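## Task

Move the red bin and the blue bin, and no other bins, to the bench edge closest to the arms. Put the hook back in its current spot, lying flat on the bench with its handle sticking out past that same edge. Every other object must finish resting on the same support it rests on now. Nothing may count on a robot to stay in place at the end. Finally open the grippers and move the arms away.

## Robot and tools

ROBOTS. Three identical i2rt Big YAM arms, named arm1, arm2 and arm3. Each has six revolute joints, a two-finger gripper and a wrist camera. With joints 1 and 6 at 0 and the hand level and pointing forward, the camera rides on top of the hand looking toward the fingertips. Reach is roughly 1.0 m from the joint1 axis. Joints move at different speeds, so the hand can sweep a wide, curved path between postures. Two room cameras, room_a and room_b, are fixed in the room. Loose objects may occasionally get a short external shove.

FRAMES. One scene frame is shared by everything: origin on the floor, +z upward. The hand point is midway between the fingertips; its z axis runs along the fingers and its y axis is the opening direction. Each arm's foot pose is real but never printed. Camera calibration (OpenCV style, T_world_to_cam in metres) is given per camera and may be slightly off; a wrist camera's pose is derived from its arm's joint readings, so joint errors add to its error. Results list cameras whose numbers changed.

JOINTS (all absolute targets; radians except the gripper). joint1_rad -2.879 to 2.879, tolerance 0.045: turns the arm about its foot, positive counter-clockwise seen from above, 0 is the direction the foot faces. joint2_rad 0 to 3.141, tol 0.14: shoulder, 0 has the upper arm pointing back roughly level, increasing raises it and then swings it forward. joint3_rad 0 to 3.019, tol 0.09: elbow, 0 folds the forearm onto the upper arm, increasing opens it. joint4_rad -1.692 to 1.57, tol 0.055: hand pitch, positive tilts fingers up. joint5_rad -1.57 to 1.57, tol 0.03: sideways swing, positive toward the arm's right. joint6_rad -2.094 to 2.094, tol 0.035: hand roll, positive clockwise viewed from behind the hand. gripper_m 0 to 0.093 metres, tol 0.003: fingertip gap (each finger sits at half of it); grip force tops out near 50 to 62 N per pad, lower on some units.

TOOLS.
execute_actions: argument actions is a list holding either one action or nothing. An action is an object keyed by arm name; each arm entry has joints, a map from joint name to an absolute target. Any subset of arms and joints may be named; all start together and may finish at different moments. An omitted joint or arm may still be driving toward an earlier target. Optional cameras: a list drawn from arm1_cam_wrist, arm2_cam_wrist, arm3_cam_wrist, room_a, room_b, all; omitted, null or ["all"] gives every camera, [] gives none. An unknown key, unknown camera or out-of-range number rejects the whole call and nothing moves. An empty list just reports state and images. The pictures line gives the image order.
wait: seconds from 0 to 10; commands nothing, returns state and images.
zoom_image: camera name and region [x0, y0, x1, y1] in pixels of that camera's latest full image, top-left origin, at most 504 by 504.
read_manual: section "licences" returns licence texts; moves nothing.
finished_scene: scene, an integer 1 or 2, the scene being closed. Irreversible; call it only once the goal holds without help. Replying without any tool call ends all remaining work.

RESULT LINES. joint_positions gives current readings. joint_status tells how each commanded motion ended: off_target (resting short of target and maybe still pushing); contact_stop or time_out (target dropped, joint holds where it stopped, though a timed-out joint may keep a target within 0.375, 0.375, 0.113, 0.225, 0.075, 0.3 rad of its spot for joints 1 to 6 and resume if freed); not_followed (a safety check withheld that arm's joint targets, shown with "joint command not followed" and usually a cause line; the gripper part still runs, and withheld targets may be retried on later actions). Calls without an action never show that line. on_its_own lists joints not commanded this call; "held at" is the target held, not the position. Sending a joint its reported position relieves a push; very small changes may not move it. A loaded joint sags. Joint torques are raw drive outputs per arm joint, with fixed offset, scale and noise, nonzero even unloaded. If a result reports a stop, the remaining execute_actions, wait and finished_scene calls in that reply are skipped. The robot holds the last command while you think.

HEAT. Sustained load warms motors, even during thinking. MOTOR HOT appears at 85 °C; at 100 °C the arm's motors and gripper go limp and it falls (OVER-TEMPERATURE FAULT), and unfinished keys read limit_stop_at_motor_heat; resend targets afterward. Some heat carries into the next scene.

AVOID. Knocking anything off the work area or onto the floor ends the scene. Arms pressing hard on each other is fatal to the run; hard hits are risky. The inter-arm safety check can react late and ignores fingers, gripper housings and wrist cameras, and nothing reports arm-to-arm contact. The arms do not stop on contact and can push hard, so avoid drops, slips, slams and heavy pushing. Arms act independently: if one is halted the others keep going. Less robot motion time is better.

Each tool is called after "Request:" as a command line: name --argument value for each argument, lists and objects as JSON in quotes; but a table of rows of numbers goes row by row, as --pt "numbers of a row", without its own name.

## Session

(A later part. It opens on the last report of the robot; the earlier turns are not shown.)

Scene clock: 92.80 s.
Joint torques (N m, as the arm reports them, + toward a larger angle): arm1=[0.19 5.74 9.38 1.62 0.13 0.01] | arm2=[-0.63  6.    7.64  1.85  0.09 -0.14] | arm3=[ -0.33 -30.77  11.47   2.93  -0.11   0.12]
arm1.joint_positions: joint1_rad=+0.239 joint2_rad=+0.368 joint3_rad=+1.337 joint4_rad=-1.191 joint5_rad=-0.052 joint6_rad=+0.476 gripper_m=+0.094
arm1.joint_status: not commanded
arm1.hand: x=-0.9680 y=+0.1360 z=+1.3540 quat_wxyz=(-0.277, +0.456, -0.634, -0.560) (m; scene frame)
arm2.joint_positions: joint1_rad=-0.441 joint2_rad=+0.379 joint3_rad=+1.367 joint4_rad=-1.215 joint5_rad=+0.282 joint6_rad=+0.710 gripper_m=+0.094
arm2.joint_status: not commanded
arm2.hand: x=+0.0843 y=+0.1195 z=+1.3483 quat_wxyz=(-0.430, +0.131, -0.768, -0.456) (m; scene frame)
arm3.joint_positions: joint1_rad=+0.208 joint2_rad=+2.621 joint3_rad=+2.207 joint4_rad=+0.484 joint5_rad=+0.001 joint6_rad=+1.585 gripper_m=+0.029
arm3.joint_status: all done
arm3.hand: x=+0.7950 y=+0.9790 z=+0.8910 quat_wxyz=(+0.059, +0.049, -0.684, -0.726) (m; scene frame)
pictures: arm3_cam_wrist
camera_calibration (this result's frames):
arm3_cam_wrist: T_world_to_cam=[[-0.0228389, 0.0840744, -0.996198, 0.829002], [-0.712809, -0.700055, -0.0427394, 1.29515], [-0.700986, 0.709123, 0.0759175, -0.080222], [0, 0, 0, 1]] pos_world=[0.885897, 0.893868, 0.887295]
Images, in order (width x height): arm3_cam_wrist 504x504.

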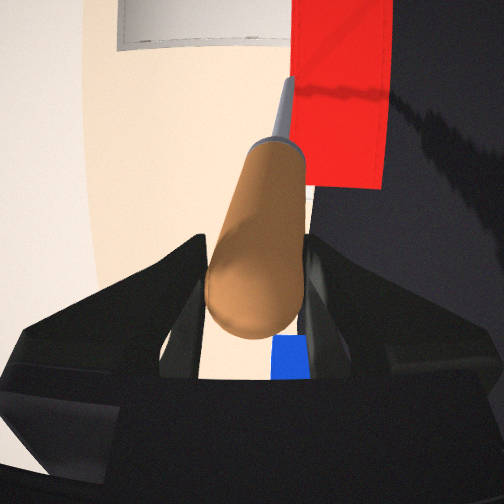

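Working. Continue with bigger steps.

Request:
execute_actions --actions '[{"arm3":{"joints":{"joint2_rad":2.38,"joint3_rad":1.86,"joint4_rad":0.70}}}]' --cameras '[]'

Request:
execute_actions --actions '[{"arm3":{"joints":{"joint2_rad":2.21,"joint3_rad":1.5,"joint4_rad":0.88}}}]' --cameras '["arm3_cam_wrist"]'

Request:
execute_actions --actions '[{"arm3":{"joints":{"joint2_rad":2.05,"joint3_rad":1.16,"joint4_rad":1.05}}}]' --cameras '[]'

Request:
execute_actions --actions '[{"arm3":{"joints":{"joint2_rad":1.9,"joint3_rad":0.82,"joint4_rad":1.23}}}]' --cameras '["arm3_cam_wrist","room_a","room_b"]'

Request:
zoom_image --camera "room_a" --region '[170, 200, 290, 280]'

Request:
zoom_image --camera "room_b" --region '[340, 150, 460, 230]'

Scene clock: 94.33 s.
Joint torques (N m, as the arm reports them, + toward a larger angle): arm1=[0.15 5.76 9.38 1.61 0.13 0.02] | arm2=[-0.7   6.12  7.65  1.84  0.08 -0.14] | arm3=[  1.43 -27.81  11.48   3.07  -0.03   0.08]
arm1.joint_positions: joint1_rad=+0.239 joint2_rad=+0.368 joint3_rad=+1.337 joint4_rad=-1.191 joint5_rad=-0.052 joint6_rad=+0.476 gripper_m=+0.094
arm1.joint_status: not commanded
arm1.hand: x=-0.9680 y=+0.1360 z=+1.3540 quat_wxyz=(-0.277, +0.456, -0.634, -0.560) (m; scene frame)
arm2.joint_positions: joint1_rad=-0.441 joint2_rad=+0.379 joint3_rad=+1.367 joint4_rad=-1.215 joint5_rad=+0.282 joint6_rad=+0.710 gripper_m=+0.094
arm2.joint_status: not commanded
arm2.hand: x=+0.0843 y=+0.1195 z=+1.3483 quat_wxyz=(-0.430, +0.131, -0.768, -0.456) (m; scene frame)
arm3.joint_positions: joint1_rad=+0.208 joint2_rad=+2.433 joint3_rad=+1.837 joint4_rad=+0.657 joint5_rad=+0.001 joint6_rad=+1.586 gripper_m=+0.029
arm3.joint_status: all done
arm3.hand: x=+0.8048 y=+0.9157 z=+0.8939 quat_wxyz=(+0.059, +0.049, -0.687, -0.722) (m; scene frame)
pictures: none
No camera images: the call's "cameras" was empty. Leave "cameras" out to get every camera's image.

Scene clock: 95.57 s.
Joint torques (N m, as the arm reports them, + toward a larger angle): arm1=[0.15 5.74 9.38 1.62 0.13 0.02] | arm2=[-0.65  6.07  7.66  1.85  0.08 -0.14] | arm3=[  0.46 -24.4   10.65   3.08  -0.03   0.11]
arm1.joint_positions: joint1_rad=+0.239 joint2_rad=+0.368 joint3_rad=+1.337 joint4_rad=-1.191 joint5_rad=-0.052 joint6_rad=+0.476 gripper_m=+0.094
arm1.joint_status: not commanded
arm1.hand: x=-0.9680 y=+0.1360 z=+1.3540 quat_wxyz=(-0.277, +0.456, -0.634, -0.560) (m; scene frame)
arm2.joint_positions: joint1_rad=-0.441 joint2_rad=+0.379 joint3_rad=+1.367 joint4_rad=-1.215 joint5_rad=+0.282 joint6_rad=+0.710 gripper_m=+0.094
arm2.joint_status: not commanded
arm2.hand: x=+0.0843 y=+0.1195 z=+1.3483 quat_wxyz=(-0.430, +0.131, -0.768, -0.456) (m; scene frame)
arm3.joint_positions: joint1_rad=+0.208 joint2_rad=+2.256 joint3_rad=+1.474 joint4_rad=+0.836 joint5_rad=+0.001 joint6_rad=+1.586 gripper_m=+0.029
arm3.joint_status: all done
arm3.hand: x=+0.8176 y=+0.8322 z=+0.8940 quat_wxyz=(+0.059, +0.049, -0.690, -0.720) (m; scene frame)
pictures: arm3_cam_wrist
camera_calibration (this result's frames):
arm3_cam_wrist: T_world_to_cam=[[-0.021478, 0.0677281, -0.997473, 0.858445], [-0.712232, -0.701202, -0.0322753, 1.19978], [-0.701616, 0.709738, 0.0632985, 0.0507387], [0, 0, 0, 1]] pos_world=[0.908559, 0.747137, 0.891787]
Images, in order (width x height): arm3_cam_wrist 504x504.

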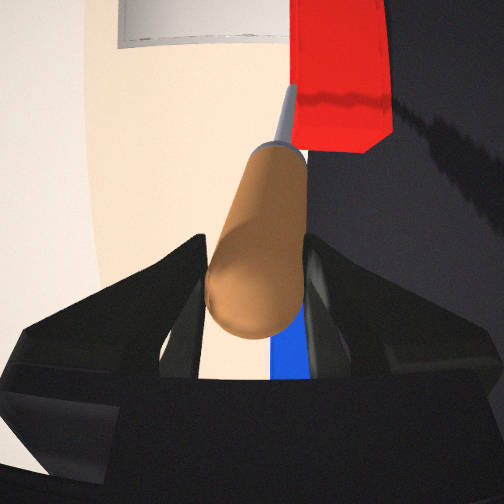

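Scene clock: 96.67 s.
Joint torques (N m, as the arm reports them, + toward a larger angle): arm1=[0.18 5.74 9.37 1.62 0.13 0.01] | arm2=[-0.65  6.1   7.64  1.85  0.08 -0.14] | arm3=[  0.33 -21.     9.29   3.    -0.04   0.11]
arm1.joint_positions: joint1_rad=+0.239 joint2_rad=+0.368 joint3_rad=+1.337 joint4_rad=-1.191 joint5_rad=-0.052 joint6_rad=+0.476 gripper_m=+0.094
arm1.joint_status: not commanded
arm1.hand: x=-0.9680 y=+0.1360 z=+1.3540 quat_wxyz=(-0.277, +0.456, -0.634, -0.560) (m; scene frame)
arm2.joint_positions: joint1_rad=-0.441 joint2_rad=+0.379 joint3_rad=+1.367 joint4_rad=-1.215 joint5_rad=+0.282 joint6_rad=+0.710 gripper_m=+0.094
arm2.joint_status: not commanded
arm2.hand: x=+0.0843 y=+0.1195 z=+1.3483 quat_wxyz=(-0.430, +0.131, -0.768, -0.456) (m; scene frame)
arm3.joint_positions: joint1_rad=+0.208 joint2_rad=+2.094 joint3_rad=+1.136 joint4_rad=+1.005 joint5_rad=+0.001 joint6_rad=+1.586 gripper_m=+0.029
arm3.joint_status: all done
arm3.hand: x=+0.8323 y=+0.7378 z=+0.8938 quat_wxyz=(+0.059, +0.049, -0.692, -0.718) (m; scene frame)
pictures: none
No camera images: the call's "cameras" was empty. Leave "cameras" out to get every camera's image.

Scene clock: 97.73 s.
Joint torques (N m, as the arm reports them, + toward a larger angle): arm1=[0.24 5.73 9.37 1.62 0.13 0.02] | arm2=[-0.59  6.08  7.68  1.87  0.07 -0.14] | arm3=[  0.45 -17.05   7.46   3.03  -0.06   0.17]
arm1.joint_positions: joint1_rad=+0.239 joint2_rad=+0.368 joint3_rad=+1.337 joint4_rad=-1.191 joint5_rad=-0.052 joint6_rad=+0.476 gripper_m=+0.094
arm1.joint_status: not commanded
arm1.hand: x=-0.9680 y=+0.1360 z=+1.3540 quat_wxyz=(-0.277, +0.456, -0.634, -0.560) (m; scene frame)
arm2.joint_positions: joint1_rad=-0.441 joint2_rad=+0.379 joint3_rad=+1.367 joint4_rad=-1.215 joint5_rad=+0.282 joint6_rad=+0.710 gripper_m=+0.094
arm2.joint_status: not commanded
arm2.hand: x=+0.0843 y=+0.1195 z=+1.3483 quat_wxyz=(-0.430, +0.131, -0.768, -0.456) (m; scene frame)
arm3.joint_positions: joint1_rad=+0.208 joint2_rad=+1.936 joint3_rad=+0.796 joint4_rad=+1.186 joint5_rad=+0.001 joint6_rad=+1.586 gripper_m=+0.029
arm3.joint_status: all done
arm3.hand: x=+0.8491 y=+0.6296 z=+0.8955 quat_wxyz=(+0.059, +0.049, -0.692, -0.718) (m; scene frame)
pictures: arm3_cam_wrist, room_a, room_b
camera_calibration (this result's frames):
arm3_cam_wrist: T_world_to_cam=[[-0.0203595, 0.06059, -0.997955, 0.878355], [-0.712489, -0.701123, -0.0280325, 1.07654], [-0.701388, 0.710461, 0.0574442, 0.221102], [0, 0, 0, 1]] pos_world=[0.939981, 0.54448, 0.894036]
Images, in order (width x height): arm3_cam_wrist 504x504, room_a 672x504, room_b 672x504.

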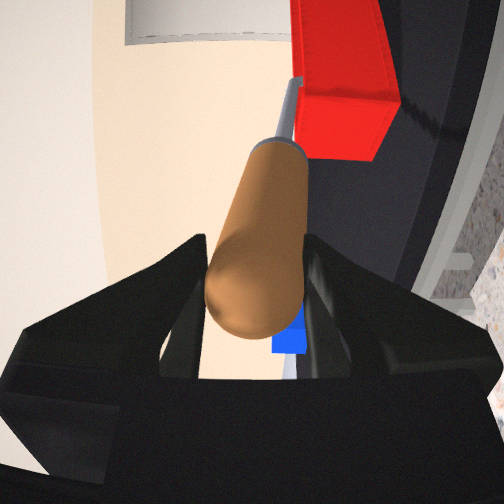

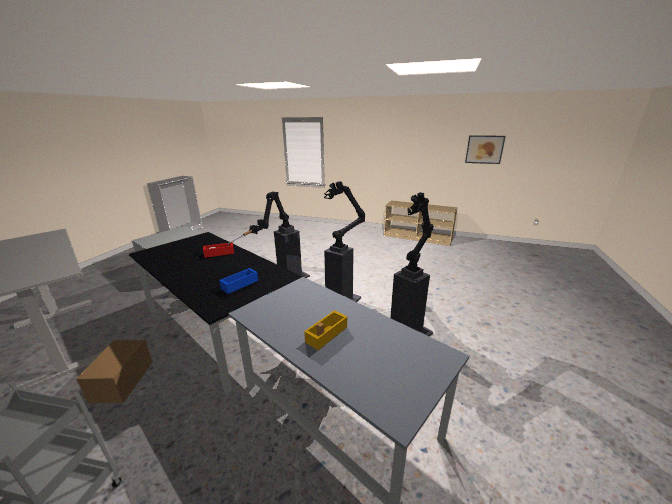

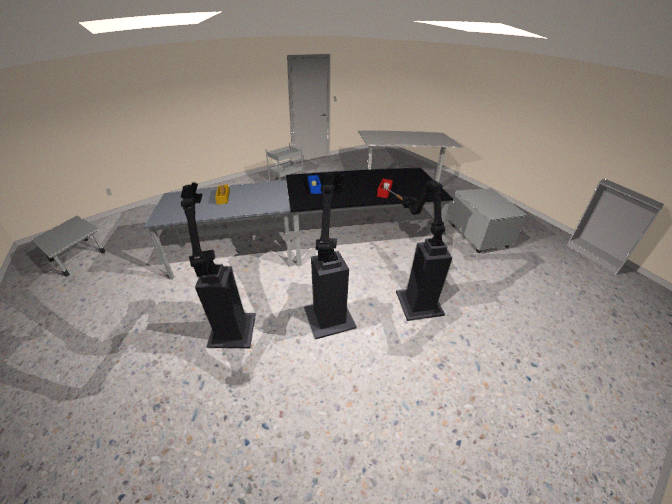

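Region (170, 200, 290, 280) of room_a's 672x504 image, scaled by 4.200, with more detail than that image has.

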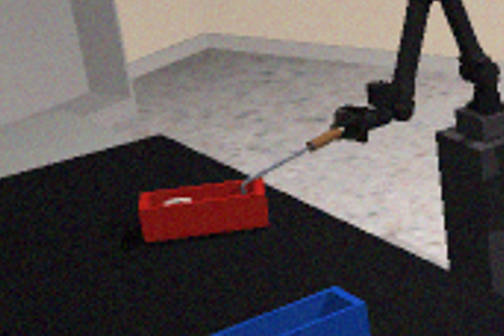

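Region (340, 150, 460, 230) of room_b's 672x504 image, scaled by 4.200, with more detail than that image has.

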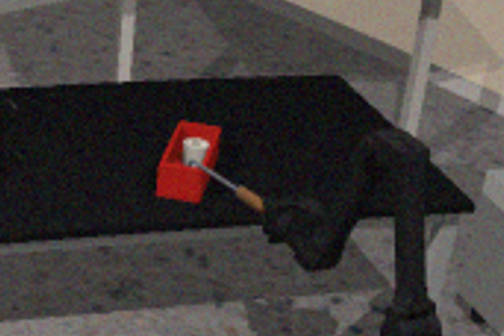

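Request:
execute_actions --actions '[{"arm3":{"joints":{"joint2_rad":1.77,"joint3_rad":0.53,"joint4_rad":1.39,"joint1_rad":0.28,"joint5_rad":0.15}}}]' --cameras '["arm3_cam_wrist","room_b"]'

Request:
zoom_image --camera "room_b" --region '[340, 150, 460, 230]'

Scene clock: 98.97 s.
Joint torques (N m, as the arm reports them, + toward a larger angle): arm1=[0.18 5.75 9.37 1.62 0.13 0.02] | arm2=[-0.62  6.17  7.64  1.83  0.09 -0.14] | arm3=[  0.51 -13.42   6.1    2.98   0.02   0.18]
arm1.joint_positions: joint1_rad=+0.239 joint2_rad=+0.368 joint3_rad=+1.337 joint4_rad=-1.191 joint5_rad=-0.052 joint6_rad=+0.476 gripper_m=+0.094
arm1.joint_status: not commanded
arm1.hand: x=-0.9680 y=+0.1360 z=+1.3540 quat_wxyz=(-0.277, +0.456, -0.634, -0.560) (m; scene frame)
arm2.joint_positions: joint1_rad=-0.441 joint2_rad=+0.379 joint3_rad=+1.367 joint4_rad=-1.215 joint5_rad=+0.282 joint6_rad=+0.710 gripper_m=+0.094
arm2.joint_status: not commanded
arm2.hand: x=+0.0843 y=+0.1195 z=+1.3483 quat_wxyz=(-0.430, +0.131, -0.768, -0.456) (m; scene frame)
arm3.joint_positions: joint1_rad=+0.278 joint2_rad=+1.803 joint3_rad=+0.508 joint4_rad=+1.344 joint5_rad=+0.149 joint6_rad=+1.586 gripper_m=+0.029
arm3.joint_status: all done
arm3.hand: x=+0.8532 y=+0.5268 z=+0.8998 quat_wxyz=(+0.033, +0.020, -0.693, -0.720) (m; scene frame)
pictures: arm3_cam_wrist, room_b
camera_calibration (this result's frames):
arm3_cam_wrist: T_world_to_cam=[[-0.0222057, 0.0636049, -0.997728, 0.888717], [-0.764449, -0.644236, -0.0240561, 1.01832], [-0.644302, 0.762178, 0.0629284, 0.215849], [0, 0, 0, 1]] pos_world=[0.937258, 0.434994, 0.897612]
Images, in order (width x height): arm3_cam_wrist 504x504, room_b 672x504.

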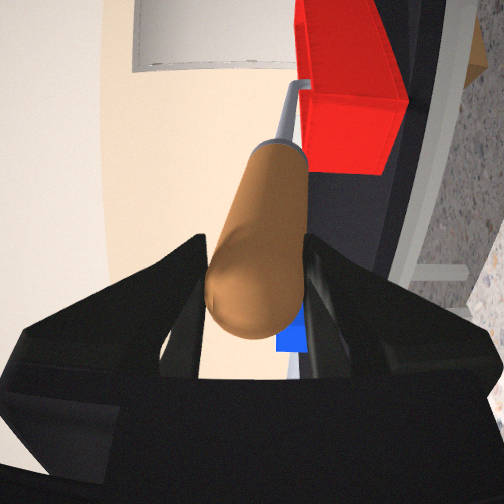

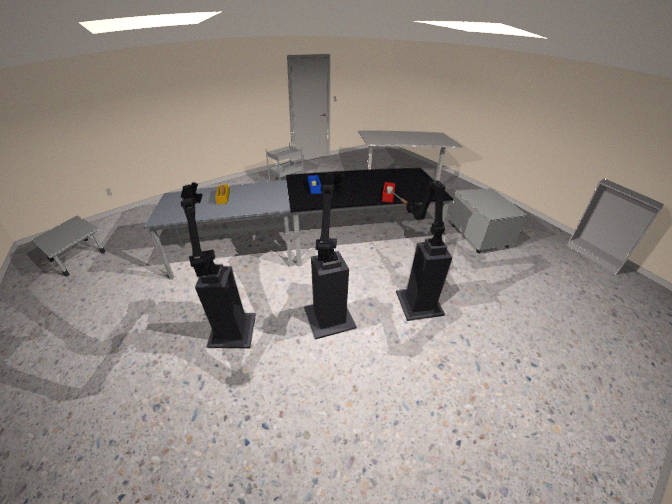

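Region (340, 150, 460, 230) of room_b's 672x504 image, scaled by 4.200, with more detail than that image has.

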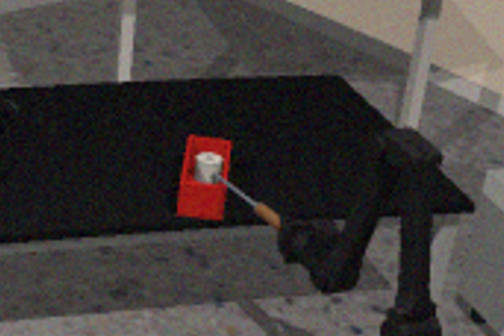

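Request:
execute_actions --actions '[{"arm3":{"joints":{"joint2_rad":1.80,"joint3_rad":0.64,"joint4_rad":1.33}}}]' --cameras '[]'

Request:
execute_actions --actions '[{"arm3":{"joints":{"joint2_rad":1.40,"joint3_rad":0.68,"joint4_rad":0.85}}}]' --cameras '["arm3_cam_wrist"]'

Request:
execute_actions --actions '[{"arm3":{"joints":{"joint1_rad":0.77,"joint5_rad":0.715,"joint2_rad":2.1,"joint3_rad":1.78,"joint4_rad":0.42}},"arm2":{"joints":{"joint1_rad":0.3}}}]' --cameras '["arm3_cam_wrist","room_b"]'

Scene clock: 100.70 s.
Joint torques (N m, as the arm reports them, + toward a larger angle): arm1=[0.19 5.76 9.38 1.62 0.13 0.02] | arm2=[-0.71  6.1   7.66  1.86  0.09 -0.14] | arm3=[  1.02 -13.02   8.3    2.77  -0.01   0.13]
arm1.joint_positions: joint1_rad=+0.239 joint2_rad=+0.368 joint3_rad=+1.337 joint4_rad=-1.191 joint5_rad=-0.052 joint6_rad=+0.476 gripper_m=+0.094
arm1.joint_status: not commanded
arm1.hand: x=-0.9680 y=+0.1360 z=+1.3540 quat_wxyz=(-0.277, +0.456, -0.634, -0.560) (m; scene frame)
arm2.joint_positions: joint1_rad=-0.441 joint2_rad=+0.379 joint3_rad=+1.367 joint4_rad=-1.215 joint5_rad=+0.282 joint6_rad=+0.710 gripper_m=+0.094
arm2.joint_status: not commanded
arm2.hand: x=+0.0843 y=+0.1195 z=+1.3483 quat_wxyz=(-0.430, +0.131, -0.768, -0.456) (m; scene frame)
arm3.joint_positions: joint1_rad=+0.278 joint2_rad=+1.807 joint3_rad=+0.603 joint4_rad=+1.297 joint5_rad=+0.149 joint6_rad=+1.586 gripper_m=+0.029
arm3.joint_status: all done
arm3.hand: x=+0.8456 y=+0.5597 z=+0.9207 quat_wxyz=(+0.036, +0.017, -0.677, -0.735) (m; scene frame)
pictures: none
No camera images: the call's "cameras" was empty. Leave "cameras" out to get every camera's image.

Scene clock: 101.97 s.
Joint torques (N m, as the arm reports them, + toward a larger angle): arm1=[0.18 5.75 9.38 1.62 0.13 0.01] | arm2=[-0.62  6.03  7.65  1.83  0.08 -0.14] | arm3=[  0.87 -10.16  12.85   2.54   0.02   0.17]
arm1.joint_positions: joint1_rad=+0.239 joint2_rad=+0.368 joint3_rad=+1.337 joint4_rad=-1.191 joint5_rad=-0.052 joint6_rad=+0.476 gripper_m=+0.094
arm1.joint_status: not commanded
arm1.hand: x=-0.9680 y=+0.1360 z=+1.3540 quat_wxyz=(-0.277, +0.456, -0.634, -0.560) (m; scene frame)
arm2.joint_positions: joint1_rad=-0.441 joint2_rad=+0.379 joint3_rad=+1.367 joint4_rad=-1.215 joint5_rad=+0.282 joint6_rad=+0.710 gripper_m=+0.094
arm2.joint_status: not commanded
arm2.hand: x=+0.0843 y=+0.1195 z=+1.3483 quat_wxyz=(-0.430, +0.131, -0.768, -0.456) (m; scene frame)
arm3.joint_positions: joint1_rad=+0.278 joint2_rad=+1.411 joint3_rad=+0.630 joint4_rad=+0.819 joint5_rad=+0.149 joint6_rad=+1.586 gripper_m=+0.029
arm3.joint_status: all done
arm3.hand: x=+0.8478 y=+0.5483 z=+1.0270 quat_wxyz=(+0.033, +0.021, -0.697, -0.716) (m; scene frame)
pictures: arm3_cam_wrist
camera_calibration (this result's frames):
arm3_cam_wrist: T_world_to_cam=[[-0.0195777, 0.0520984, -0.99845, 1.01899], [-0.764421, -0.644448, -0.018638, 1.02559], [-0.64442, 0.762871, 0.0524419, 0.198545], [0, 0, 0, 1]] pos_world=[0.931879, 0.456388, 1.02611]
Images, in order (width x height): arm3_cam_wrist 504x504.

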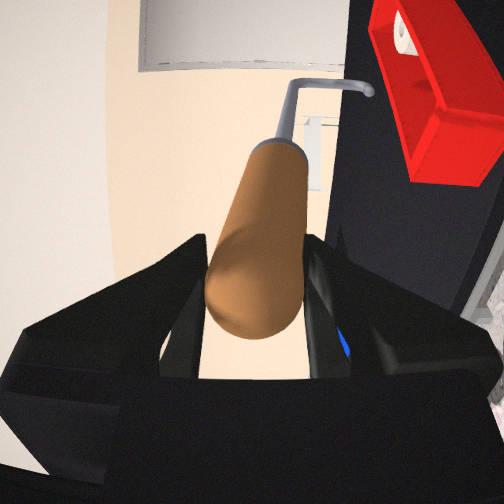

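Scene clock: 104.07 s.
Joint torques (N m, as the arm reports them, + toward a larger angle): arm1=[0.19 5.74 9.37 1.63 0.13 0.02] | arm2=[-0.28  6.06  7.65  1.85  0.08 -0.15] | arm3=[  0.3  -23.79  14.22   2.22   0.01  -0.14]
arm1.joint_positions: joint1_rad=+0.239 joint2_rad=+0.368 joint3_rad=+1.337 joint4_rad=-1.191 joint5_rad=-0.052 joint6_rad=+0.476 gripper_m=+0.094
arm1.joint_status: not commanded
arm1.hand: x=-0.9680 y=+0.1360 z=+1.3540 quat_wxyz=(-0.277, +0.456, -0.634, -0.560) (m; scene frame)
arm2.joint_positions: joint1_rad=+0.296 joint2_rad=+0.379 joint3_rad=+1.367 joint4_rad=-1.215 joint5_rad=+0.282 joint6_rad=+0.710 gripper_m=+0.094
arm2.joint_status: all done
arm2.hand: x=-0.0177 y=+0.1473 z=+1.3482 quat_wxyz=(-0.237, +0.399, -0.670, -0.580) (m; scene frame)
arm3.joint_positions: joint1_rad=+0.778 joint2_rad=+2.128 joint3_rad=+1.733 joint4_rad=+0.393 joint5_rad=+0.714 joint6_rad=+1.620 gripper_m=+0.029
arm3.joint_status: all done
arm3.hand: x=+0.4744 y=+0.7140 z=+1.0371 quat_wxyz=(+0.018, -0.012, -0.711, -0.703) (m; scene frame)
pictures: arm3_cam_wrist, room_b
camera_calibration (this result's frames):
arm3_cam_wrist: T_world_to_cam=[[-0.0424463, 0.0159777, -0.998971, 1.05035], [-0.805326, -0.592315, 0.0247448, 0.784368], [-0.591311, 0.805548, 0.0380089, -0.20973], [0, 0, 0, 1]] pos_world=[0.552239, 0.616759, 1.03783]
Images, in order (width x height): arm3_cam_wrist 504x504, room_b 672x504.

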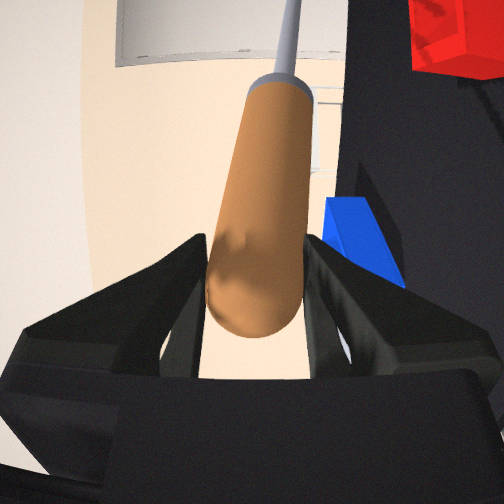

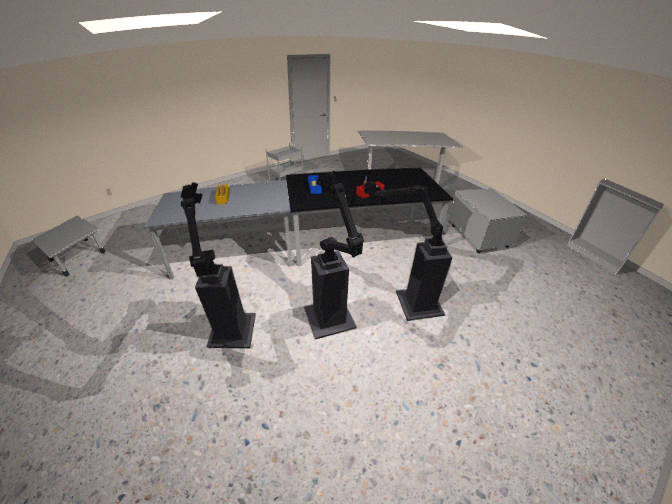

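Request:
execute_actions --actions '[{"arm2":{"joints":{"joint1_rad":-0.3,"joint5_rad":0,"joint6_rad":0,"joint4_rad":-1.0}}}]' --cameras '["arm2_cam_wrist","room_a","room_b"]'

Request:
zoom_image --camera "room_a" --region '[170, 200, 320, 300]'

Request:
zoom_image --camera "room_b" --region '[290, 150, 440, 230]'

Scene clock: 106.03 s.
Joint torques (N m, as the arm reports them, + toward a larger angle): arm1=[0.21 5.76 9.38 1.62 0.13 0.01] | arm2=[-1.02  6.05  7.68  2.37 -0.19 -0.26] | arm3=[  0.21 -24.61  14.18   2.34   0.05  -0.19]
arm1.joint_positions: joint1_rad=+0.239 joint2_rad=+0.368 joint3_rad=+1.337 joint4_rad=-1.191 joint5_rad=-0.052 joint6_rad=+0.476 gripper_m=+0.094
arm1.joint_status: not commanded
arm1.hand: x=-0.9680 y=+0.1360 z=+1.3540 quat_wxyz=(-0.277, +0.456, -0.634, -0.560) (m; scene frame)
arm2.joint_positions: joint1_rad=-0.296 joint2_rad=+0.379 joint3_rad=+1.367 joint4_rad=-1.019 joint5_rad=+0.005 joint6_rad=+0.014 gripper_m=+0.094
arm2.joint_status: all done
arm2.hand: x=+0.0219 y=+0.1507 z=+1.3945 quat_wxyz=(-0.527, +0.462, -0.549, -0.455) (m; scene frame)
arm3.joint_positions: joint1_rad=+0.778 joint2_rad=+2.128 joint3_rad=+1.733 joint4_rad=+0.393 joint5_rad=+0.714 joint6_rad=+1.620 gripper_m=+0.029
arm3.joint_status: not commanded
arm3.hand: x=+0.4744 y=+0.7140 z=+1.0371 quat_wxyz=(+0.018, -0.012, -0.711, -0.703) (m; scene frame)
pictures: arm2_cam_wrist, room_a, room_b
camera_calibration (this result's frames):
arm2_cam_wrist: T_world_to_cam=[[0.989176, -0.14549, -0.0190415, 0.0307212], [-0.103991, -0.603565, -0.790503, 1.19701], [0.103518, 0.783927, -0.612162, 0.853259], [0, 0, 0, 1]] pos_world=[0.00576154, 0.0580482, 1.46915]
Images, in order (width x height): arm2_cam_wrist 504x504, room_a 672x504, room_b 672x504.

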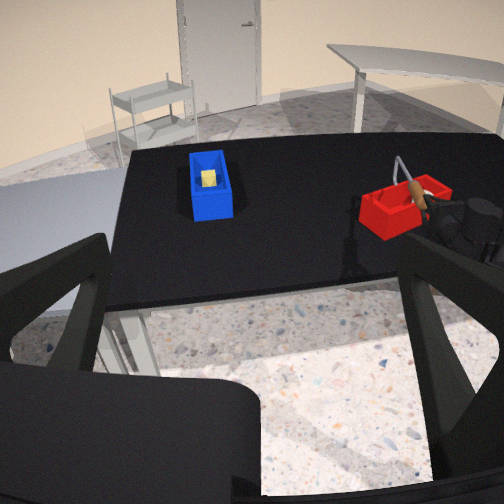

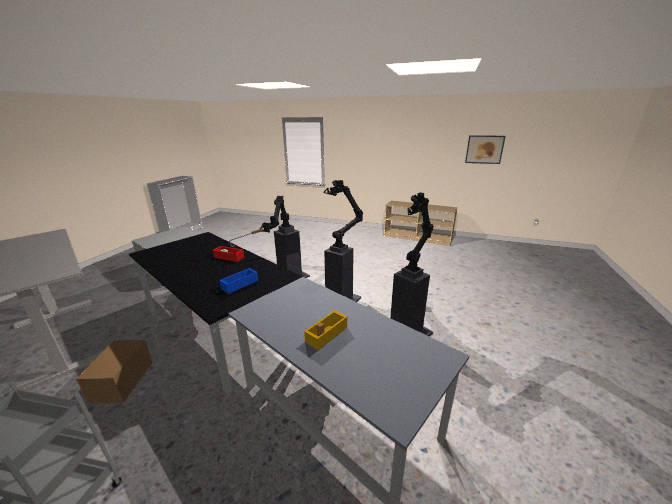

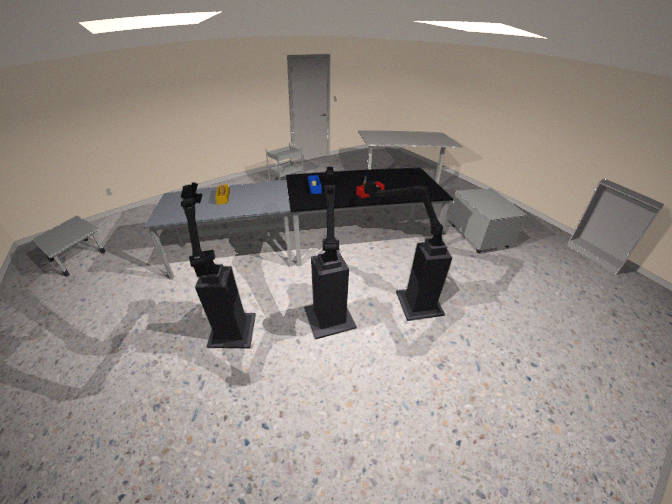

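Region (170, 200, 320, 300) of room_a's 672x504 image, scaled by 3.360, with more detail than that image has.

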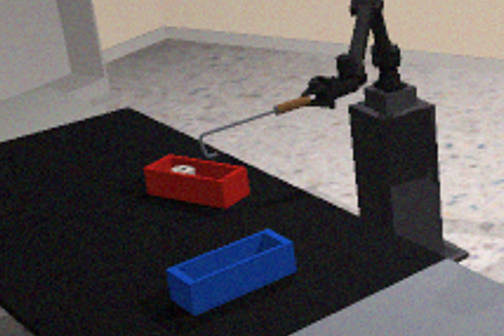

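Region (290, 150, 440, 230) of room_b's 672x504 image, scaled by 3.360, with more detail than that image has; it fills the top 269 rows of this view, and the rest is white.

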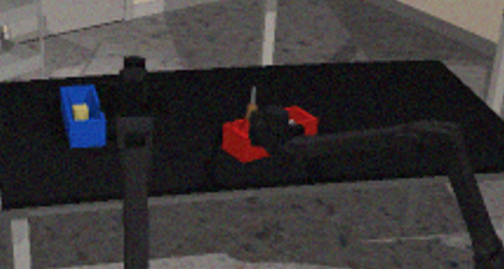

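Request:
execute_actions --actions '[{"arm3":{"joints":{"joint2_rad":2.24,"joint4_rad":0.58}}}]' --cameras '["arm2_cam_wrist","arm3_cam_wrist","room_a"]'

Request:
zoom_image --camera "room_a" --region '[190, 210, 290, 280]'

Scene clock: 107.80 s.
Joint torques (N m, as the arm reports them, + toward a larger angle): arm1=[0.15 5.74 9.37 1.61 0.13 0.02] | arm2=[-0.98  6.12  7.68  2.38 -0.2  -0.24] | arm3=[  0.26 -25.07  13.53   2.85   0.02  -0.15]
arm1.joint_positions: joint1_rad=+0.239 joint2_rad=+0.368 joint3_rad=+1.337 joint4_rad=-1.191 joint5_rad=-0.052 joint6_rad=+0.476 gripper_m=+0.094
arm1.joint_status: not commanded
arm1.hand: x=-0.9680 y=+0.1360 z=+1.3540 quat_wxyz=(-0.277, +0.456, -0.634, -0.560) (m; scene frame)
arm2.joint_positions: joint1_rad=-0.296 joint2_rad=+0.379 joint3_rad=+1.367 joint4_rad=-1.019 joint5_rad=+0.005 joint6_rad=+0.013 gripper_m=+0.094
arm2.joint_status: not commanded
arm2.hand: x=+0.0219 y=+0.1507 z=+1.3945 quat_wxyz=(-0.527, +0.462, -0.549, -0.455) (m; scene frame)
arm3.joint_positions: joint1_rad=+0.778 joint2_rad=+2.263 joint3_rad=+1.733 joint4_rad=+0.541 joint5_rad=+0.714 joint6_rad=+1.620 gripper_m=+0.029
arm3.joint_status: all done
arm3.hand: x=+0.4662 y=+0.7231 z=+0.9554 quat_wxyz=(+0.021, -0.014, -0.707, -0.706) (m; scene frame)
pictures: arm2_cam_wrist, arm3_cam_wrist, room_a
camera_calibration (this result's frames):
arm2_cam_wrist: T_world_to_cam=[[0.989194, -0.14547, -0.0182791, 0.0296546], [-0.103382, -0.603663, -0.790508, 1.19701], [0.103961, 0.783855, -0.612179, 0.853284], [0, 0, 0, 1]] pos_world=[0.00570744, 0.0580569, 1.46915]
arm3_cam_wrist: T_world_to_cam=[[-0.0500136, 0.024544, -0.998447, 0.965035], [-0.805146, -0.592517, 0.0257655, 0.784251], [-0.590965, 0.805184, 0.0493954, -0.2296], [0, 0, 0, 1]] pos_world=[0.544016, 0.625867, 0.954671]
Images, in order (width x height): arm2_cam_wrist 504x504, arm3_cam_wrist 504x504, room_a 672x504.

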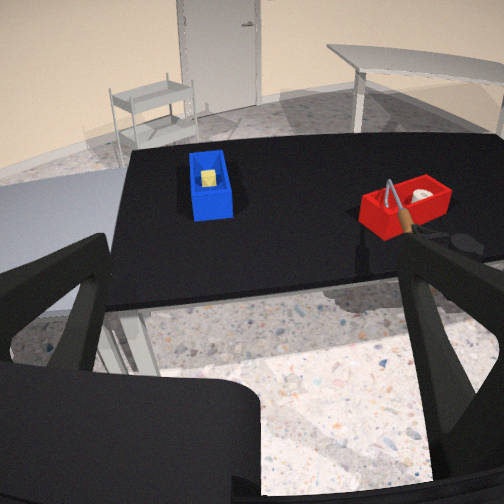

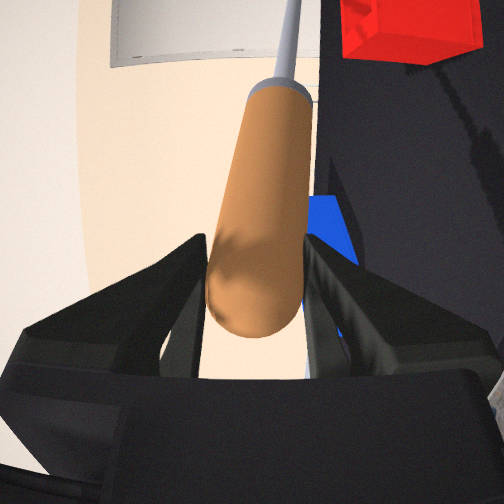

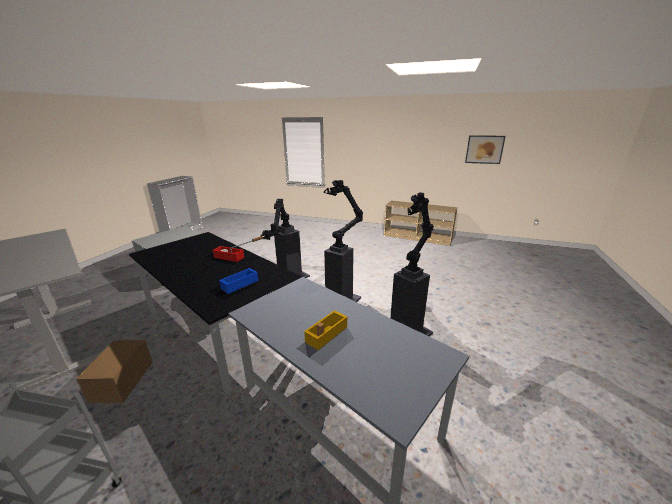

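Region (190, 210, 290, 280) of room_a's 672x504 image, scaled by 5.040, with more detail than that image has; it fills the top 353 rows of this view, and the rest is white.

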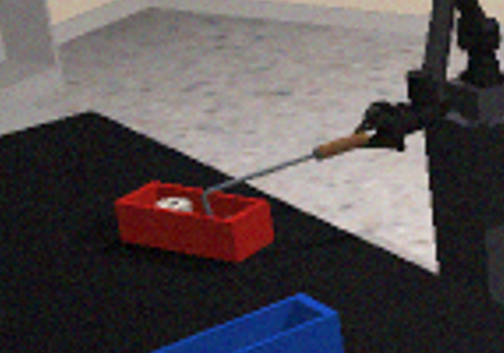

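Request:
execute_actions --actions '[{"arm3":{"joints":{"joint2_rad":2.33,"joint4_rad":0.68}}}]' --cameras '[]'

Request:
execute_actions --actions '[{"arm3":{"joints":{"joint2_rad":2.15,"joint3_rad":1.40,"joint4_rad":0.86}}}]' --cameras '[]'

Request:
execute_actions --actions '[{"arm3":{"joints":{"joint2_rad":1.98,"joint3_rad":1.05,"joint4_rad":1.04}}}]' --cameras '["arm2_cam_wrist","arm3_cam_wrist","room_b"]'

Request:
zoom_image --camera "room_b" --region '[320, 160, 440, 230]'

Scene clock: 109.43 s.
Joint torques (N m, as the arm reports them, + toward a larger angle): arm1=[0.2  5.77 9.38 1.62 0.13 0.01] | arm2=[-1.    6.07  7.66  2.37 -0.2  -0.25] | arm3=[ -0.58 -24.25  13.03   2.83   0.02  -0.16]
arm1.joint_positions: joint1_rad=+0.239 joint2_rad=+0.368 joint3_rad=+1.337 joint4_rad=-1.191 joint5_rad=-0.052 joint6_rad=+0.476 gripper_m=+0.094
arm1.joint_status: not commanded
arm1.hand: x=-0.9680 y=+0.1360 z=+1.3540 quat_wxyz=(-0.277, +0.456, -0.634, -0.560) (m; scene frame)
arm2.joint_positions: joint1_rad=-0.296 joint2_rad=+0.379 joint3_rad=+1.367 joint4_rad=-1.019 joint5_rad=+0.005 joint6_rad=+0.013 gripper_m=+0.094
arm2.joint_status: not commanded
arm2.hand: x=+0.0219 y=+0.1507 z=+1.3945 quat_wxyz=(-0.527, +0.462, -0.549, -0.455) (m; scene frame)
arm3.joint_positions: joint1_rad=+0.778 joint2_rad=+2.336 joint3_rad=+1.733 joint4_rad=+0.639 joint5_rad=+0.714 joint6_rad=+1.620 gripper_m=+0.029
arm3.joint_status: all done
arm3.hand: x=+0.4650 y=+0.7244 z=+0.9154 quat_wxyz=(+0.027, -0.020, -0.700, -0.713) (m; scene frame)
pictures: none
No camera images: the call's "cameras" was empty. Leave "cameras" out to get every camera's image.

Scene clock: 110.53 s.
Joint torques (N m, as the arm reports them, + toward a larger angle): arm1=[0.14 5.76 9.37 1.61 0.13 0.02] | arm2=[-1.07  6.14  7.68  2.39 -0.2  -0.25] | arm3=[  0.   -22.99   8.98   2.36  -0.06  -0.11]
arm1.joint_positions: joint1_rad=+0.239 joint2_rad=+0.368 joint3_rad=+1.337 joint4_rad=-1.191 joint5_rad=-0.052 joint6_rad=+0.476 gripper_m=+0.094
arm1.joint_status: not commanded
arm1.hand: x=-0.9680 y=+0.1360 z=+1.3540 quat_wxyz=(-0.277, +0.456, -0.634, -0.560) (m; scene frame)
arm2.joint_positions: joint1_rad=-0.296 joint2_rad=+0.379 joint3_rad=+1.367 joint4_rad=-1.019 joint5_rad=+0.005 joint6_rad=+0.013 gripper_m=+0.094
arm2.joint_status: not commanded
arm2.hand: x=+0.0219 y=+0.1507 z=+1.3945 quat_wxyz=(-0.527, +0.462, -0.549, -0.455) (m; scene frame)
arm3.joint_positions: joint1_rad=+0.776 joint2_rad=+2.194 joint3_rad=+1.387 joint4_rad=+0.835 joint5_rad=+0.716 joint6_rad=+1.614 gripper_m=+0.029
arm3.joint_status: all done
arm3.hand: x=+0.5229 y=+0.6608 z=+0.8971 quat_wxyz=(+0.022, -0.017, -0.703, -0.711) (m; scene frame)
pictures: none
No camera images: the call's "cameras" was empty. Leave "cameras" out to get every camera's image.

Scene clock: 111.80 s.
Joint torques (N m, as the arm reports them, + toward a larger angle): arm1=[0.19 5.75 9.37 1.62 0.13 0.02] | arm2=[-0.96  6.08  7.67  2.37 -0.2  -0.24] | arm3=[  0.25 -19.36   8.59   2.69  -0.06  -0.15]
arm1.joint_positions: joint1_rad=+0.239 joint2_rad=+0.368 joint3_rad=+1.337 joint4_rad=-1.191 joint5_rad=-0.052 joint6_rad=+0.476 gripper_m=+0.094
arm1.joint_status: not commanded
arm1.hand: x=-0.9680 y=+0.1360 z=+1.3540 quat_wxyz=(-0.277, +0.456, -0.634, -0.560) (m; scene frame)
arm2.joint_positions: joint1_rad=-0.296 joint2_rad=+0.379 joint3_rad=+1.367 joint4_rad=-1.019 joint5_rad=+0.005 joint6_rad=+0.013 gripper_m=+0.094
arm2.joint_status: not commanded
arm2.hand: x=+0.0219 y=+0.1507 z=+1.3945 quat_wxyz=(-0.527, +0.462, -0.549, -0.455) (m; scene frame)
arm3.joint_positions: joint1_rad=+0.776 joint2_rad=+2.012 joint3_rad=+1.025 joint4_rad=+1.005 joint5_rad=+0.716 joint6_rad=+1.615 gripper_m=+0.029
arm3.joint_status: all done
arm3.hand: x=+0.5933 y=+0.5809 z=+0.8993 quat_wxyz=(+0.020, -0.015, -0.705, -0.709) (m; scene frame)
pictures: arm2_cam_wrist, arm3_cam_wrist, room_b
camera_calibration (this result's frames):
arm2_cam_wrist: T_world_to_cam=[[0.989194, -0.14547, -0.0182791, 0.0296546], [-0.103382, -0.603663, -0.790508, 1.19701], [0.103961, 0.783855, -0.612179, 0.853284], [0, 0, 0, 1]] pos_world=[0.00570744, 0.0580569, 1.46915]
arm3_cam_wrist: T_world_to_cam=[[-0.0505188, 0.0310064, -0.998242, 0.915221], [-0.806724, -0.5905, 0.022485, 0.806457], [-0.588765, 0.806442, 0.054845, -0.0441652], [0, 0, 0, 1]] pos_world=[0.670821, 0.483452, 0.897901]
Images, in order (width x height): arm2_cam_wrist 504x504, arm3_cam_wrist 504x504, room_b 672x504.

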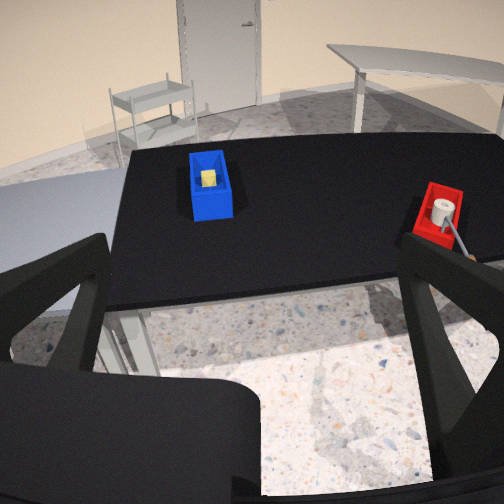

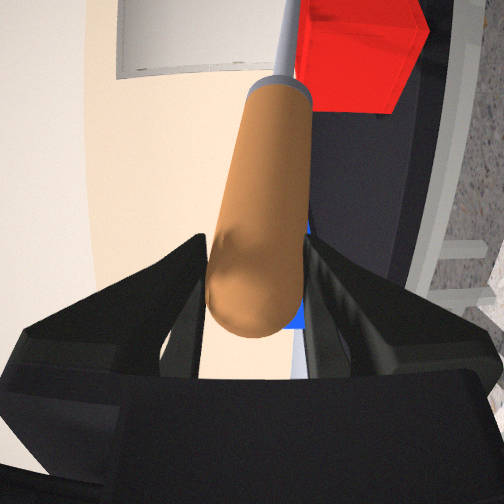

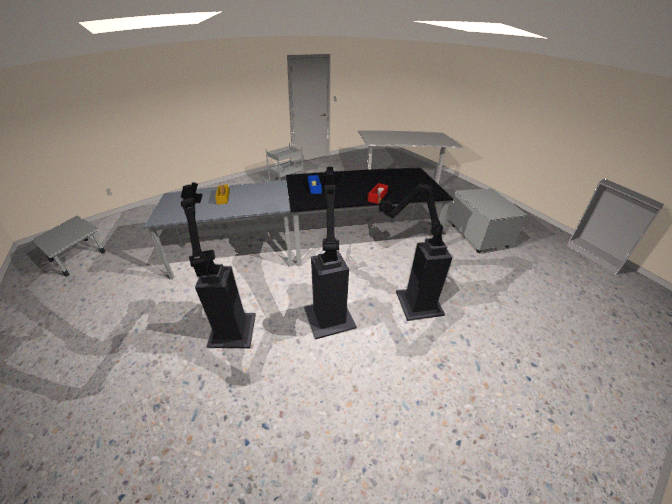

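Region (320, 160, 440, 230) of room_b's 672x504 image, scaled by 4.200, with more detail than that image has; it fills the top 294 rows of this view, and the rest is white.

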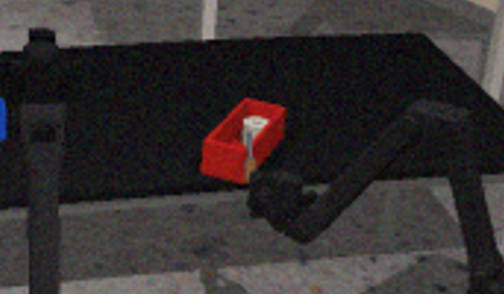

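Request:
execute_actions --actions '[{"arm3":{"joints":{"joint1_rad":0.85,"joint5_rad":0.79}}}]' --cameras '["arm3_cam_wrist","room_b"]'

Request:
zoom_image --camera "room_b" --region '[320, 160, 440, 230]'

Scene clock: 113.53 s.
Joint torques (N m, as the arm reports them, + toward a larger angle): arm1=[0.18 5.74 9.38 1.63 0.13 0.02] | arm2=[-1.02  6.11  7.66  2.37 -0.19 -0.24] | arm3=[  0.37 -18.85   8.86   2.7   -0.04  -0.1 ]
arm1.joint_positions: joint1_rad=+0.239 joint2_rad=+0.368 joint3_rad=+1.337 joint4_rad=-1.191 joint5_rad=-0.052 joint6_rad=+0.476 gripper_m=+0.094
arm1.joint_status: not commanded
arm1.hand: x=-0.9680 y=+0.1360 z=+1.3540 quat_wxyz=(-0.277, +0.456, -0.634, -0.560) (m; scene frame)
arm2.joint_positions: joint1_rad=-0.296 joint2_rad=+0.379 joint3_rad=+1.367 joint4_rad=-1.019 joint5_rad=+0.005 joint6_rad=+0.013 gripper_m=+0.094
arm2.joint_status: not commanded
arm2.hand: x=+0.0219 y=+0.1507 z=+1.3945 quat_wxyz=(-0.527, +0.462, -0.549, -0.455) (m; scene frame)
arm3.joint_positions: joint1_rad=+0.854 joint2_rad=+2.012 joint3_rad=+1.025 joint4_rad=+1.005 joint5_rad=+0.790 joint6_rad=+1.615 gripper_m=+0.029
arm3.joint_status: all done
arm3.hand: x=+0.5630 y=+0.5526 z=+0.8992 quat_wxyz=(+0.022, -0.015, -0.706, -0.708) (m; scene frame)
pictures: arm3_cam_wrist, room_b
camera_calibration (this result's frames):
arm3_cam_wrist: T_world_to_cam=[[-0.0516468, 0.0298734, -0.998219, 0.915724], [-0.804895, -0.592935, 0.0238999, 0.764407], [-0.591165, 0.804696, 0.0546682, -0.0367088], [0, 0, 0, 1]] pos_world=[0.640861, 0.455427, 0.89783]
Images, in order (width x height): arm3_cam_wrist 504x504, room_b 672x504.

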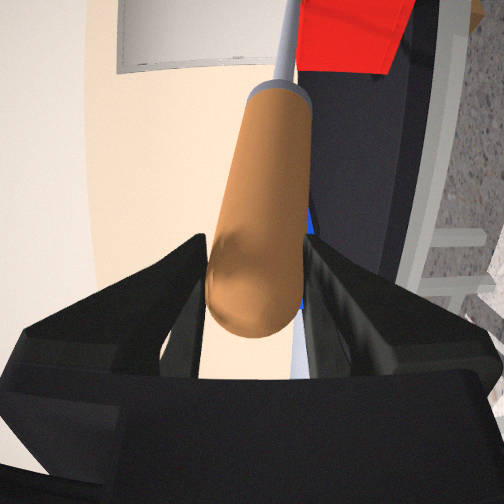

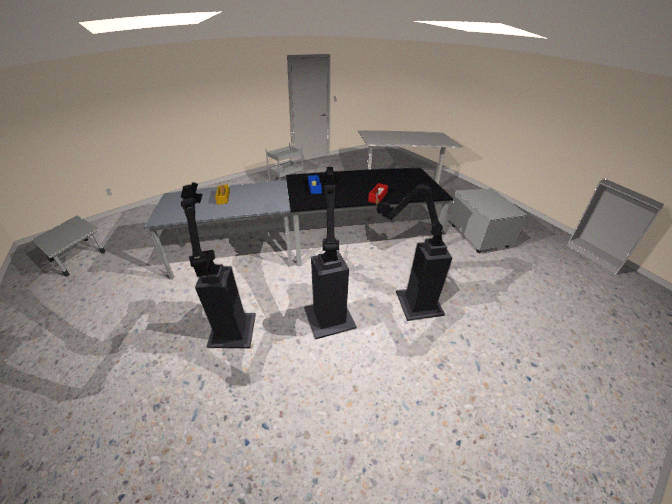

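Region (320, 160, 440, 230) of room_b's 672x504 image, scaled by 4.200, with more detail than that image has; it fills the top 294 rows of this view, and the rest is white.

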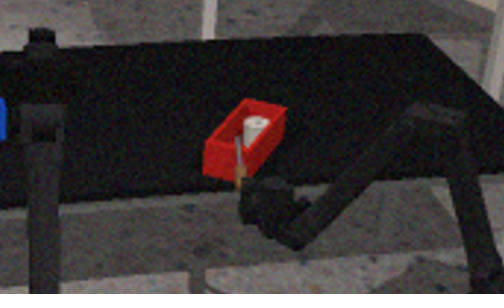

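Request:
execute_actions --actions '[{"arm3":{"joints":{"joint3_rad":1.5,"joint4_rad":0.7}}}]' --cameras '[]'

Request:
execute_actions --actions '[{"arm3":{"joints":{"joint3_rad":2.2,"joint4_rad":0.1,"joint2_rad":2.2,"joint1_rad":0.874,"joint5_rad":0.82}}}]' --cameras '[]'

Request:
execute_actions --actions '[{"arm3":{"joints":{"joint4_rad":0.49,"joint2_rad":2.55}}}]' --cameras '["arm3_cam_wrist","arm2_cam_wrist","room_a"]'

Scene clock: 116.00 s.
Joint torques (N m, as the arm reports them, + toward a larger angle): arm1=[0.19 5.75 9.37 1.62 0.13 0.02] | arm2=[-0.97  6.09  7.69  2.4  -0.19 -0.24] | arm3=[  0.09 -21.14  13.43   2.34  -0.16  -0.17]
arm1.joint_positions: joint1_rad=+0.239 joint2_rad=+0.368 joint3_rad=+1.337 joint4_rad=-1.191 joint5_rad=-0.052 joint6_rad=+0.476 gripper_m=+0.094
arm1.joint_status: not commanded
arm1.hand: x=-0.9680 y=+0.1360 z=+1.3540 quat_wxyz=(-0.277, +0.456, -0.634, -0.560) (m; scene frame)
arm2.joint_positions: joint1_rad=-0.296 joint2_rad=+0.379 joint3_rad=+1.367 joint4_rad=-1.019 joint5_rad=+0.005 joint6_rad=+0.013 gripper_m=+0.094
arm2.joint_status: not commanded
arm2.hand: x=+0.0219 y=+0.1507 z=+1.3945 quat_wxyz=(-0.527, +0.462, -0.549, -0.455) (m; scene frame)
arm3.joint_positions: joint1_rad=+0.854 joint2_rad=+2.012 joint3_rad=+1.453 joint4_rad=+0.682 joint5_rad=+0.793 joint6_rad=+1.615 gripper_m=+0.029
arm3.joint_status: all done
arm3.hand: x=+0.4826 y=+0.6317 z=+1.0342 quat_wxyz=(+0.048, -0.042, -0.678, -0.732) (m; scene frame)
pictures: none
No camera images: the call's "cameras" was empty. Leave "cameras" out to get every camera's image.

Scene clock: 117.57 s.
Joint torques (N m, as the arm reports them, + toward a larger angle): arm1=[0.16 5.73 9.37 1.63 0.13 0.02] | arm2=[-1.02  6.    7.68  2.38 -0.19 -0.24] | arm3=[  0.37 -26.36  15.55   2.27   0.03  -0.13]
arm1.joint_positions: joint1_rad=+0.239 joint2_rad=+0.368 joint3_rad=+1.337 joint4_rad=-1.191 joint5_rad=-0.052 joint6_rad=+0.476 gripper_m=+0.094
arm1.joint_status: not commanded
arm1.hand: x=-0.9680 y=+0.1360 z=+1.3540 quat_wxyz=(-0.277, +0.456, -0.634, -0.560) (m; scene frame)
arm2.joint_positions: joint1_rad=-0.296 joint2_rad=+0.379 joint3_rad=+1.367 joint4_rad=-1.019 joint5_rad=+0.005 joint6_rad=+0.013 gripper_m=+0.094
arm2.joint_status: not commanded
arm2.hand: x=+0.0219 y=+0.1507 z=+1.3945 quat_wxyz=(-0.527, +0.462, -0.549, -0.455) (m; scene frame)
arm3.joint_positions: joint1_rad=+0.869 joint2_rad=+2.229 joint3_rad=+2.144 joint4_rad=+0.081 joint5_rad=+0.819 joint6_rad=+1.615 gripper_m=+0.029
arm3.joint_status: all done
arm3.hand: x=+0.3892 y=+0.7080 z=+1.1225 quat_wxyz=(+0.011, -0.014, -0.711, -0.703) (m; scene frame)
pictures: none
No camera images: the call's "cameras" was empty. Leave "cameras" out to get every camera's image.

Scene clock: 119.00 s.
Joint torques (N m, as the arm reports them, + toward a larger angle): arm1=[0.21 5.77 9.37 1.62 0.13 0.02] | arm2=[-1.01  6.04  7.68  2.38 -0.19 -0.25] | arm3=[  1.3  -28.05  13.52   2.19   0.03  -0.03]
arm1.joint_positions: joint1_rad=+0.239 joint2_rad=+0.368 joint3_rad=+1.337 joint4_rad=-1.191 joint5_rad=-0.052 joint6_rad=+0.476 gripper_m=+0.094
arm1.joint_status: not commanded
arm1.hand: x=-0.9680 y=+0.1360 z=+1.3540 quat_wxyz=(-0.277, +0.456, -0.634, -0.560) (m; scene frame)
arm2.joint_positions: joint1_rad=-0.296 joint2_rad=+0.379 joint3_rad=+1.367 joint4_rad=-1.019 joint5_rad=+0.005 joint6_rad=+0.013 gripper_m=+0.094
arm2.joint_status: not commanded
arm2.hand: x=+0.0219 y=+0.1507 z=+1.3945 quat_wxyz=(-0.527, +0.462, -0.549, -0.455) (m; scene frame)
arm3.joint_positions: joint1_rad=+0.871 joint2_rad=+2.593 joint3_rad=+2.159 joint4_rad=+0.470 joint5_rad=+0.819 joint6_rad=+1.602 gripper_m=+0.029
arm3.joint_status: all done
arm3.hand: x=+0.3607 y=+0.7311 z=+0.8830 quat_wxyz=(+0.018, -0.018, -0.702, -0.712) (m; scene frame)
pictures: arm2_cam_wrist, arm3_cam_wrist, room_a
camera_calibration (this result's frames):
arm2_cam_wrist: T_world_to_cam=[[0.989194, -0.14547, -0.0182791, 0.0296546], [-0.103382, -0.603663, -0.790508, 1.19701], [0.103961, 0.783855, -0.612179, 0.853284], [0, 0, 0, 1]] pos_world=[0.00570744, 0.0580569, 1.46915]
arm3_cam_wrist: T_world_to_cam=[[-0.0509605, 0.0413057, -0.997846, 0.874833], [-0.811505, -0.584091, 0.0172657, 0.709527], [-0.582119, 0.810637, 0.0632853, -0.314282], [0, 0, 0, 1]] pos_world=[0.437417, 0.633061, 0.880588]
Images, in order (width x height): arm2_cam_wrist 504x504, arm3_cam_wrist 504x504, room_a 672x504.

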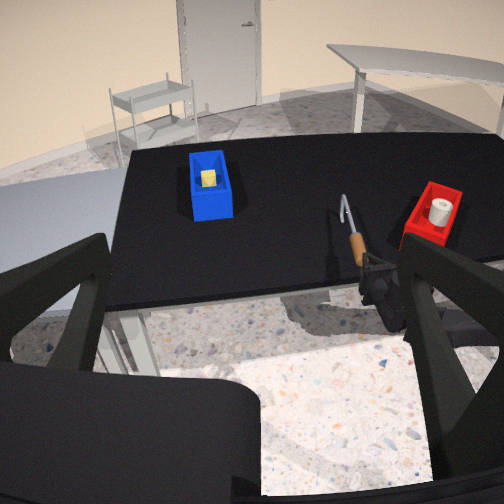

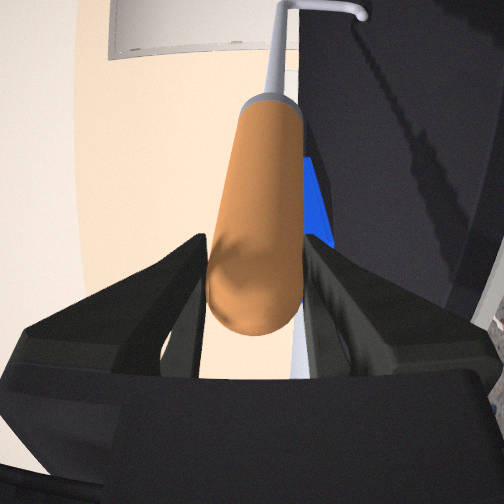

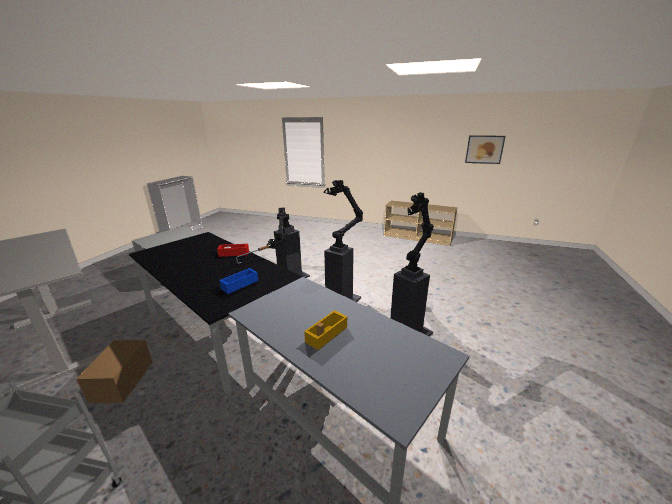

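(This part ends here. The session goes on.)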